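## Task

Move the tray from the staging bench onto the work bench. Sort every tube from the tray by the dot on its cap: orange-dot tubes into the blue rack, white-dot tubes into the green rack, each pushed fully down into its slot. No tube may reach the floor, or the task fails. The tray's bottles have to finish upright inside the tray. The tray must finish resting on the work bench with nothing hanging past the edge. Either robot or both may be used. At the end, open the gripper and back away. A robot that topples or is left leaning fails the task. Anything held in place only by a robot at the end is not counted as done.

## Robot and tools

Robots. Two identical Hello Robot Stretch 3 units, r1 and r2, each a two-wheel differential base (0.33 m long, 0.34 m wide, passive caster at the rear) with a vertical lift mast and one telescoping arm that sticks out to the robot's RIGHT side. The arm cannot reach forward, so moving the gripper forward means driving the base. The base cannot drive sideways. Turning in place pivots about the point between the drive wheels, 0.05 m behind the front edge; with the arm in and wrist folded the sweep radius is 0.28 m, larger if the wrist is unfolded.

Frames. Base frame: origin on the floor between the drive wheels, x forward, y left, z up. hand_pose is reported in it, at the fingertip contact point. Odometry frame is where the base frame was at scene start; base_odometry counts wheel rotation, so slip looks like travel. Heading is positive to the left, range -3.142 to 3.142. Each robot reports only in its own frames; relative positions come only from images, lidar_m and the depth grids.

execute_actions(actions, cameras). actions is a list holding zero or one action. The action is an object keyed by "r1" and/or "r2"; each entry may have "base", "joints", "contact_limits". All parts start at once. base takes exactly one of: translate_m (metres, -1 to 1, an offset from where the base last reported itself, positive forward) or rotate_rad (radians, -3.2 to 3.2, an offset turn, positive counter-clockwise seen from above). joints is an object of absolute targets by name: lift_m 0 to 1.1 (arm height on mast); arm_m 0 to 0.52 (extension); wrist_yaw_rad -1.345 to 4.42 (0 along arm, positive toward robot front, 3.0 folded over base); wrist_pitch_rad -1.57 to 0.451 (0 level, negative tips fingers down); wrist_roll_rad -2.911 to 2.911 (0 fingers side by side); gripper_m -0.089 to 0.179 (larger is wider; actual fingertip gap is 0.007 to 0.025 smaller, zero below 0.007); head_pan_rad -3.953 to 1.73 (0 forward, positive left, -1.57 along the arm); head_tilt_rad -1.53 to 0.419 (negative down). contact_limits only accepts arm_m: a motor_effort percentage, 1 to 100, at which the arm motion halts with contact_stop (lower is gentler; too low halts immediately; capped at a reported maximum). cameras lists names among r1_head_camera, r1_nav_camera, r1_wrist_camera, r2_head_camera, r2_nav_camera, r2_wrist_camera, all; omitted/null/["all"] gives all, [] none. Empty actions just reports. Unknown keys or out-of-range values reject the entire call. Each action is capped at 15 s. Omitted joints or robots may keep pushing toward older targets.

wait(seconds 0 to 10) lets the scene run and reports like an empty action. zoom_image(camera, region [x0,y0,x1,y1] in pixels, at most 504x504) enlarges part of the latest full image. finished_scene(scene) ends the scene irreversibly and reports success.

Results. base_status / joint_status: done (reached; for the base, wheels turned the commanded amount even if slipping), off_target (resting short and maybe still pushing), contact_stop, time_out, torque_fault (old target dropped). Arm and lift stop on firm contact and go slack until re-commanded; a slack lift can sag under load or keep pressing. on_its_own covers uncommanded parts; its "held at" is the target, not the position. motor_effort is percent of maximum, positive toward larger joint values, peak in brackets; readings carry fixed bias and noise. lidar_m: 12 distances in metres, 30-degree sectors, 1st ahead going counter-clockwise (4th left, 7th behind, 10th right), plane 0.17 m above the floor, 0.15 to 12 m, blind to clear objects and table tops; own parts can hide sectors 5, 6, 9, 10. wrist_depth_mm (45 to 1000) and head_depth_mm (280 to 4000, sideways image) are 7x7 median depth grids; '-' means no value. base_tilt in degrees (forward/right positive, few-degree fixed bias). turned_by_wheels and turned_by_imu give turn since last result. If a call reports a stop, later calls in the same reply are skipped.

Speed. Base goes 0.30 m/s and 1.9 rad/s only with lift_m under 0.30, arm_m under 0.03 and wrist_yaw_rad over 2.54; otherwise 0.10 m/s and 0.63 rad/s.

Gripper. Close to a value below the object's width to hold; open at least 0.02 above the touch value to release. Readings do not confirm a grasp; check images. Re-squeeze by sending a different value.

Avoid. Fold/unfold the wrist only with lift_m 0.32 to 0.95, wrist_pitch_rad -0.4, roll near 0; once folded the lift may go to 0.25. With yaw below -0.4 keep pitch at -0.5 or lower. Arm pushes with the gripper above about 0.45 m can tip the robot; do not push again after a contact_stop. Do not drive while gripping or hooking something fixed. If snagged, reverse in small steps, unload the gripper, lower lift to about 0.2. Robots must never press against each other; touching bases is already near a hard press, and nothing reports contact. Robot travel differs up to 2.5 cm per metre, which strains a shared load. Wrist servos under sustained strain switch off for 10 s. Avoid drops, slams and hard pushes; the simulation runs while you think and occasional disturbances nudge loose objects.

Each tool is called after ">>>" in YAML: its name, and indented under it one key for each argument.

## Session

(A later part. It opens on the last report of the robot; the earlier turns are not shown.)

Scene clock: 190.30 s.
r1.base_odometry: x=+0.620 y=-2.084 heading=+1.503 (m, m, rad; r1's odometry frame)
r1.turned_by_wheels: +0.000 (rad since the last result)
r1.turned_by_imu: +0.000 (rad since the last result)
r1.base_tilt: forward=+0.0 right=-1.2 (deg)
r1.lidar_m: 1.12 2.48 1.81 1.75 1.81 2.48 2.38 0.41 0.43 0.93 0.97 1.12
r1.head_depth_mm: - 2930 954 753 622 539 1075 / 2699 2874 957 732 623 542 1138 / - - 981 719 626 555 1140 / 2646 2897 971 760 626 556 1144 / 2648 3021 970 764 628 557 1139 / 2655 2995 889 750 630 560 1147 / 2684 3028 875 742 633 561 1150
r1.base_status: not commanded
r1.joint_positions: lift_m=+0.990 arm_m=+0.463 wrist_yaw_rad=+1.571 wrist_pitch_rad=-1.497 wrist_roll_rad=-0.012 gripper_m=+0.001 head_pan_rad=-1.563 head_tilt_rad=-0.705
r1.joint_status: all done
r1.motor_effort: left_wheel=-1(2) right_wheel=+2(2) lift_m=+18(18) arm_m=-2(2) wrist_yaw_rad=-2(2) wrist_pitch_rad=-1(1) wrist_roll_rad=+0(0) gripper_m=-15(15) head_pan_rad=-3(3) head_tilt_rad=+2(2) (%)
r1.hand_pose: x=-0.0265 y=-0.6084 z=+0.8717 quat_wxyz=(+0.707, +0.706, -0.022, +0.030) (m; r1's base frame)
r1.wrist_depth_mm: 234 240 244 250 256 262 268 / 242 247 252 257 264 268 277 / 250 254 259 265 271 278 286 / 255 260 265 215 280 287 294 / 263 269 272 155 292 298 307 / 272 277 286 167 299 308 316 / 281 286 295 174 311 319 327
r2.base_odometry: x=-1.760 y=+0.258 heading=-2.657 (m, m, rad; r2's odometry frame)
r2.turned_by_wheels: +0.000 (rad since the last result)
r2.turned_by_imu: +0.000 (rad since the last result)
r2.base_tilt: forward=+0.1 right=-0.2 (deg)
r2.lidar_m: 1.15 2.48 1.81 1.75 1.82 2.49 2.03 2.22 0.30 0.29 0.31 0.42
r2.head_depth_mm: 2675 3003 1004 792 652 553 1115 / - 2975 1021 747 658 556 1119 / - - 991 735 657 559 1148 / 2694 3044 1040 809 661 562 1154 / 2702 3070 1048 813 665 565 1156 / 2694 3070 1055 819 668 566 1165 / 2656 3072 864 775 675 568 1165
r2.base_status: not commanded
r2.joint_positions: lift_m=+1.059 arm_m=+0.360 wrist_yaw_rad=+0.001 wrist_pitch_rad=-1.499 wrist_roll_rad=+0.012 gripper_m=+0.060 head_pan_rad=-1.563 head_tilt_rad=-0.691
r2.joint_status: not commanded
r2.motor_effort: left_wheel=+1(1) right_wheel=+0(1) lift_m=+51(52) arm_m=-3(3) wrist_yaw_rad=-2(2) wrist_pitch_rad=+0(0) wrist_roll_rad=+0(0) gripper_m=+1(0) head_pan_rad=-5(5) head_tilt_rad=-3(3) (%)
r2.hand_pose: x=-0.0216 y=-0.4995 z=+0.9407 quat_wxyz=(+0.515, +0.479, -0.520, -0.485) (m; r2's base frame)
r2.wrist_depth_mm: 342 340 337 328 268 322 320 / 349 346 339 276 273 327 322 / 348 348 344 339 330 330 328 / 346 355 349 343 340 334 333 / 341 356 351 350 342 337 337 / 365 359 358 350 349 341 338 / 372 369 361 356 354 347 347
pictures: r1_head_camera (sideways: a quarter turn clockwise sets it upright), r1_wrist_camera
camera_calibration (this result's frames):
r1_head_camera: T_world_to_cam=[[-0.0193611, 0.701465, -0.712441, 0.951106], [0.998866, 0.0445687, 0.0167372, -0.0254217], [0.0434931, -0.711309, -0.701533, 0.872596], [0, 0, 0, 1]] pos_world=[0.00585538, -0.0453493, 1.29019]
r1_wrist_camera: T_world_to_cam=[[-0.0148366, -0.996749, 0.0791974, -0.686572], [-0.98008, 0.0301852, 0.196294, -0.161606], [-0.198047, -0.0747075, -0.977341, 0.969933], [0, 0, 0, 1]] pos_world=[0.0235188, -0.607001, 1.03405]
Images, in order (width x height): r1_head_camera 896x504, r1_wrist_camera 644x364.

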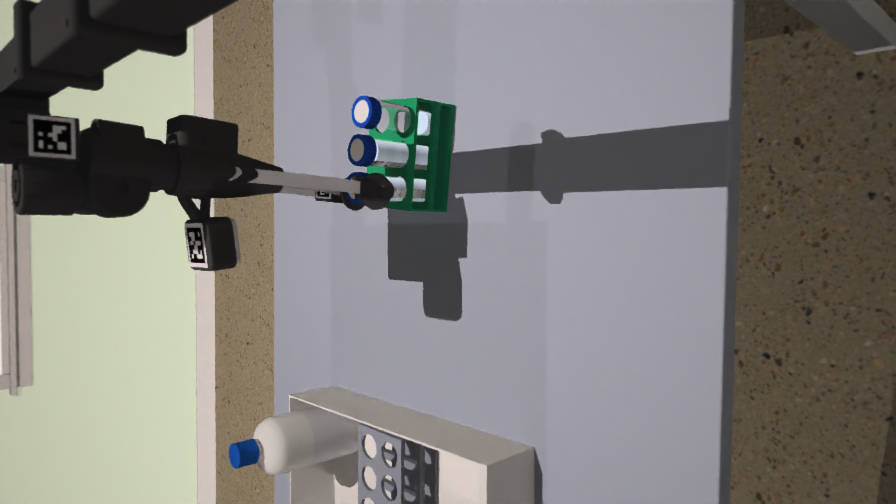

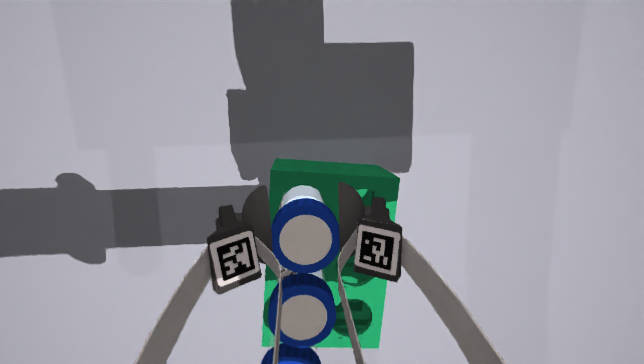

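>>> execute_actions:
  actions:
    - {"r1":{"joints":{"gripper_m":0.062}}}
  cameras: []

>>> execute_actions:
  actions:
    - {"r1":{"joints":{"lift_m":1.055}}}
  cameras: []

>>> execute_actions:
  actions:
    - {"r1":{"base":{"translate_m":-0.35},"joints":{"arm_m":0.04,"head_pan_rad":-0.9}},"r2":{"base":{"translate_m":-0.35},"joints":{"arm_m":0.04,"head_pan_rad":-0.9}}}
  cameras: ["r2_head_camera","r1_head_camera"]

Scene clock: 192.37 s.
r1.base_odometry: x=+0.620 y=-2.084 heading=+1.503 (m, m, rad; r1's odometry frame)
r1.turned_by_wheels: +0.000 (rad since the last result)
r1.turned_by_imu: +0.000 (rad since the last result)
r1.base_tilt: forward=+0.1 right=-1.2 (deg)
r1.lidar_m: 1.12 2.48 1.81 1.75 1.81 2.47 2.39 0.41 0.43 0.93 0.97 1.12
r1.head_depth_mm: - 2944 950 754 620 538 1072 / 2704 2913 956 730 622 541 1135 / - - 962 721 624 554 1142 / 2641 2914 969 759 626 556 1137 / 2657 2938 971 762 628 558 1141 / 2674 3009 887 749 629 559 1145 / 2659 3016 876 741 633 561 1152
r1.base_status: not commanded
r1.joint_positions: lift_m=+0.990 arm_m=+0.463 wrist_yaw_rad=+1.571 wrist_pitch_rad=-1.498 wrist_roll_rad=-0.012 gripper_m=+0.062 head_pan_rad=-1.563 head_tilt_rad=-0.705
r1.joint_status: all done
r1.motor_effort: left_wheel=-1(2) right_wheel=+2(2) lift_m=+18(18) arm_m=-2(2) wrist_yaw_rad=-1(2) wrist_pitch_rad=-1(1) wrist_roll_rad=+0(0) gripper_m=+0(86) head_pan_rad=-3(3) head_tilt_rad=+3(2) (%)
r1.hand_pose: x=-0.0268 y=-0.6084 z=+0.8717 quat_wxyz=(+0.707, +0.706, -0.021, +0.030) (m; r1's base frame)
r1.wrist_depth_mm: 236 239 245 250 256 262 267 / 243 246 252 258 263 269 276 / 248 254 260 266 270 277 286 / 256 261 267 214 280 288 295 / 264 270 271 156 290 298 305 / 272 277 284 167 301 307 314 / 280 287 292 176 311 320 329
r2.base_odometry: x=-1.760 y=+0.258 heading=-2.657 (m, m, rad; r2's odometry frame)
r2.turned_by_wheels: +0.000 (rad since the last result)
r2.turned_by_imu: +0.000 (rad since the last result)
r2.base_tilt: forward=+0.2 right=-0.2 (deg)
r2.lidar_m: 1.14 2.48 1.81 1.75 1.82 2.49 2.04 2.23 0.30 0.29 0.30 0.42
r2.head_depth_mm: 2651 2959 1014 790 652 554 1112 / - 3029 1017 744 657 557 1123 / - - 985 735 658 559 1146 / 2643 3025 1037 807 662 561 1152 / 2669 3039 1043 815 665 564 1155 / 2734 3031 1059 820 669 566 1166 / 2733 3083 861 776 675 569 1167
r2.base_status: not commanded
r2.joint_positions: lift_m=+1.059 arm_m=+0.360 wrist_yaw_rad=+0.001 wrist_pitch_rad=-1.499 wrist_roll_rad=+0.012 gripper_m=+0.060 head_pan_rad=-1.563 head_tilt_rad=-0.691
r2.joint_status: not commanded
r2.motor_effort: left_wheel=+1(0) right_wheel=-1(1) lift_m=+52(52) arm_m=-3(2) wrist_yaw_rad=-1(2) wrist_pitch_rad=+0(0) wrist_roll_rad=+0(1) gripper_m=+0(1) head_pan_rad=-5(5) head_tilt_rad=-4(3) (%)
r2.hand_pose: x=-0.0216 y=-0.4995 z=+0.9407 quat_wxyz=(+0.515, +0.479, -0.520, -0.485) (m; r2's base frame)
r2.wrist_depth_mm: 341 340 336 330 270 320 318 / 348 345 340 274 273 325 323 / 349 351 344 338 332 330 327 / 346 355 348 346 338 334 331 / 344 358 353 347 340 337 336 / 366 363 358 352 349 341 341 / 373 367 362 356 353 346 346
pictures: none
No camera images: the call's "cameras" was empty. Leave "cameras" out to get every camera's image.

Scene clock: 193.80 s.
r1.base_odometry: x=+0.620 y=-2.084 heading=+1.503 (m, m, rad; r1's odometry frame)
r1.turned_by_wheels: +0.000 (rad since the last result)
r1.turned_by_imu: +0.000 (rad since the last result)
r1.base_tilt: forward=+0.0 right=-1.2 (deg)
r1.lidar_m: 1.12 2.48 1.82 1.75 1.81 2.47 2.39 0.41 0.43 0.93 0.96 1.12
r1.head_depth_mm: 2620 2931 950 751 621 539 1072 / 2640 2931 960 733 622 540 1134 / - 3006 928 715 625 554 1140 / 2645 2983 966 759 627 556 1142 / 2671 2984 973 763 628 558 1142 / 2667 2994 888 751 630 560 1144 / 2685 3009 875 743 631 561 1150
r1.base_status: not commanded
r1.joint_positions: lift_m=+1.055 arm_m=+0.463 wrist_yaw_rad=+1.571 wrist_pitch_rad=-1.498 wrist_roll_rad=-0.012 gripper_m=+0.062 head_pan_rad=-1.563 head_tilt_rad=-0.705
r1.joint_status: all done
r1.motor_effort: left_wheel=-2(2) right_wheel=+2(2) lift_m=+30(32) arm_m=-1(2) wrist_yaw_rad=-1(1) wrist_pitch_rad=-1(1) wrist_roll_rad=+0(0) gripper_m=+0(0) head_pan_rad=-3(3) head_tilt_rad=+2(2) (%)
r1.hand_pose: x=-0.0268 y=-0.6084 z=+0.9361 quat_wxyz=(+0.707, +0.706, -0.021, +0.030) (m; r1's base frame)
r1.wrist_depth_mm: 290 297 305 310 318 325 332 / 299 304 311 318 328 333 341 / 308 313 322 329 336 344 353 / 315 324 329 276 346 358 364 / 325 334 345 258 361 368 377 / 337 344 354 297 372 381 391 / 349 355 363 374 385 395 409
r2.base_odometry: x=-1.760 y=+0.258 heading=-2.657 (m, m, rad; r2's odometry frame)
r2.turned_by_wheels: +0.000 (rad since the last result)
r2.turned_by_imu: +0.000 (rad since the last result)
r2.base_tilt: forward=+0.2 right=+0.0 (deg)
r2.lidar_m: 1.15 2.47 1.81 1.75 1.81 2.49 2.04 2.22 0.30 0.29 0.30 0.42
r2.head_depth_mm: 2660 2977 1005 791 651 554 1118 / - 3001 1019 746 655 555 1131 / - - 988 734 657 558 1149 / 2697 3017 1032 808 665 563 1156 / 2698 3001 1046 813 666 564 1151 / 2696 3042 1051 816 669 567 1160 / 2703 3070 859 774 675 568 1166
r2.base_status: not commanded
r2.joint_positions: lift_m=+1.059 arm_m=+0.360 wrist_yaw_rad=+0.001 wrist_pitch_rad=-1.499 wrist_roll_rad=+0.012 gripper_m=+0.060 head_pan_rad=-1.563 head_tilt_rad=-0.691
r2.joint_status: not commanded
r2.motor_effort: left_wheel=+1(1) right_wheel=-1(1) lift_m=+52(51) arm_m=-3(3) wrist_yaw_rad=-2(2) wrist_pitch_rad=+0(0) wrist_roll_rad=+0(0) gripper_m=+1(0) head_pan_rad=-5(5) head_tilt_rad=-4(4) (%)
r2.hand_pose: x=-0.0216 y=-0.4995 z=+0.9407 quat_wxyz=(+0.515, +0.479, -0.520, -0.485) (m; r2's base frame)
r2.wrist_depth_mm: 344 341 338 327 267 322 321 / 348 347 338 274 273 328 321 / 350 352 345 340 331 331 327 / 346 356 350 342 340 333 331 / 342 359 355 344 342 338 335 / 366 363 359 353 347 342 340 / 373 371 365 355 353 344 342
pictures: none
No camera images: the call's "cameras" was empty. Leave "cameras" out to get every camera's image.

Scene clock: 198.23 s.
r1.base_odometry: x=+0.596 y=-2.433 heading=+1.503 (m, m, rad; r1's odometry frame)
r1.turned_by_wheels: +0.000 (rad since the last result)
r1.turned_by_imu: -0.002 (rad since the last result)
r1.base_tilt: forward=+0.0 right=-1.1 (deg)
r1.lidar_m: 1.46 2.48 1.81 1.75 1.81 2.12 2.04 2.11 2.88 0.28 0.97 1.32
r1.head_depth_mm: 2782 2975 954 730 638 529 1072 / 2955 3111 957 742 622 541 1090 / 3231 3288 961 759 625 1230 1140 / 3507 1128 941 760 627 1288 1143 / 3823 1337 905 763 679 1319 1137 / - 1348 970 766 1508 1321 1144 / - 1349 923 820 1559 1321 1148
r1.base_status: done
r1.joint_positions: lift_m=+1.055 arm_m=+0.040 wrist_yaw_rad=+1.571 wrist_pitch_rad=-1.498 wrist_roll_rad=-0.012 gripper_m=+0.062 head_pan_rad=-0.907 head_tilt_rad=-0.705
r1.joint_status: all done
r1.motor_effort: left_wheel=-1(7) right_wheel=+2(6) lift_m=+30(31) arm_m=-2(2) wrist_yaw_rad=-1(0) wrist_pitch_rad=-1(1) wrist_roll_rad=+0(0) gripper_m=+0(0) head_pan_rad=+4(38) head_tilt_rad=+2(1) (%)
r1.hand_pose: x=-0.0268 y=-0.1854 z=+0.9361 quat_wxyz=(+0.707, +0.706, -0.021, +0.030) (m; r1's base frame)
r1.wrist_depth_mm: 950 978 - - 318 324 333 / 991 - - - 325 337 341 / - - - - 337 347 356 / - - - - - - - / - - - - - - - / - - - - - - - / - - - - - - -
r2.base_odometry: x=-1.450 y=+0.421 heading=-2.657 (m, m, rad; r2's odometry frame)
r2.turned_by_wheels: +0.000 (rad since the last result)
r2.turned_by_imu: +0.001 (rad since the last result)
r2.base_tilt: forward=+0.2 right=-0.2 (deg)
r2.lidar_m: 1.15 2.47 1.81 1.75 1.81 2.49 1.69 1.91 3.11 0.29 0.29 0.42
r2.head_depth_mm: 2862 3085 1007 748 650 554 499 / 3070 3291 1015 773 655 555 612 / 3305 3433 1021 801 659 571 1196 / 3553 3522 999 808 663 1293 1128 / 3906 2001 957 813 666 1374 1177 / 3980 1486 1016 817 726 1333 1207 / 3710 1509 956 826 1617 1366 1209
r2.base_status: done
r2.joint_positions: lift_m=+1.059 arm_m=+0.040 wrist_yaw_rad=+0.001 wrist_pitch_rad=-1.499 wrist_roll_rad=+0.012 gripper_m=+0.060 head_pan_rad=-0.907 head_tilt_rad=-0.691
r2.joint_status: all done
r2.motor_effort: left_wheel=+2(3) right_wheel=-1(5) lift_m=+52(52) arm_m=-3(2) wrist_yaw_rad=-2(1) wrist_pitch_rad=+0(0) wrist_roll_rad=+0(0) gripper_m=+1(1) head_pan_rad=+4(52) head_tilt_rad=-3(2) (%)
r2.hand_pose: x=-0.0216 y=-0.1795 z=+0.9407 quat_wxyz=(+0.515, +0.479, -0.520, -0.485) (m; r2's base frame)
r2.wrist_depth_mm: 344 340 338 - - - - / 349 347 341 - - - - / 355 348 341 - - - - / - - - - - - - / - - - - - - - / - - - - - - - / - - - - - - -
pictures: r1_head_camera (sideways: a quarter turn clockwise sets it upright), r2_head_camera (sideways: a quarter turn clockwise sets it upright)
camera_calibration (this result's frames):
r1_head_camera: T_world_to_cam=[[-0.4434, 0.543788, -0.712524, 0.953801], [0.764058, 0.644931, 0.0167328, -0.0239836], [0.468628, -0.53699, -0.701448, 0.869893], [0, 0, 0, 1]] pos_world=[0.0335845, -0.0360742, 1.29019]
r2_head_camera: T_world_to_cam=[[-0.384187, 0.518498, -0.763911, 1.01427], [0.765027, 0.641977, 0.0509878, -0.0612218], [0.516851, -0.564824, -0.643304, 0.790162], [0, 0, 0, 1]] pos_world=[0.0281081, -0.0402889, 1.28624]
Images, in order (width x height): r1_head_camera 896x504, r2_head_camera 896x504.

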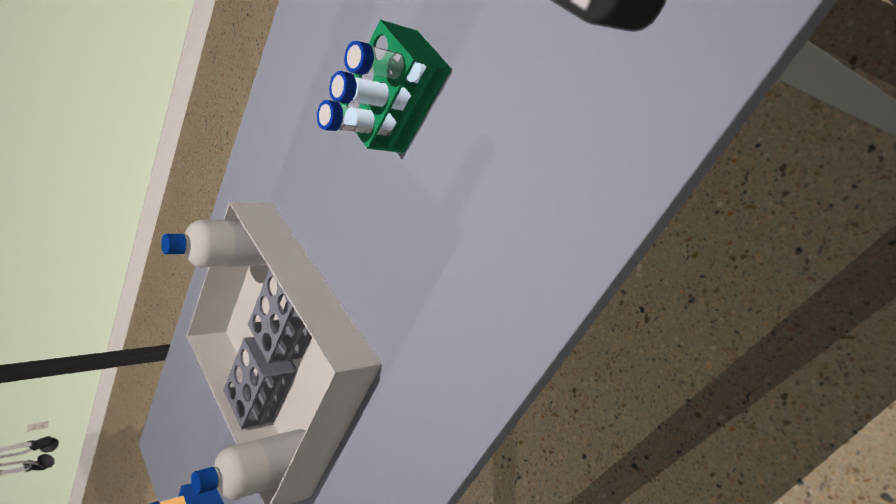

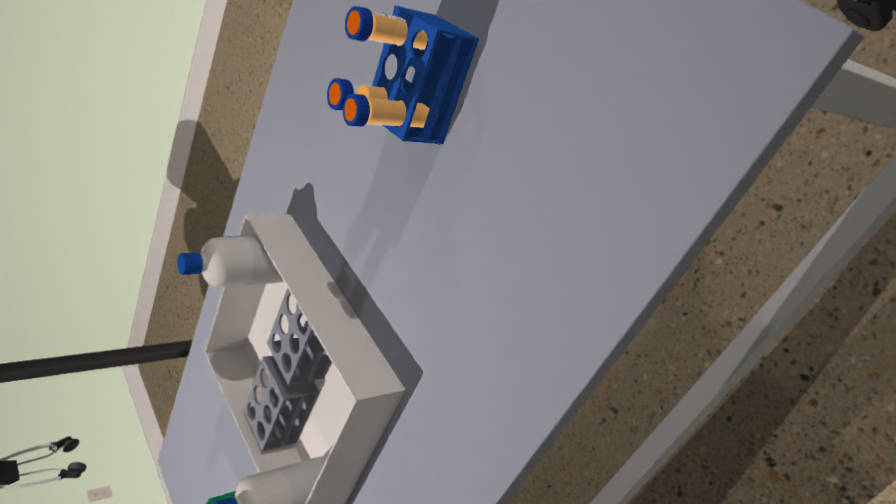

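>>> finished_scene:
  scene: 2

The scene is finished: the task was done.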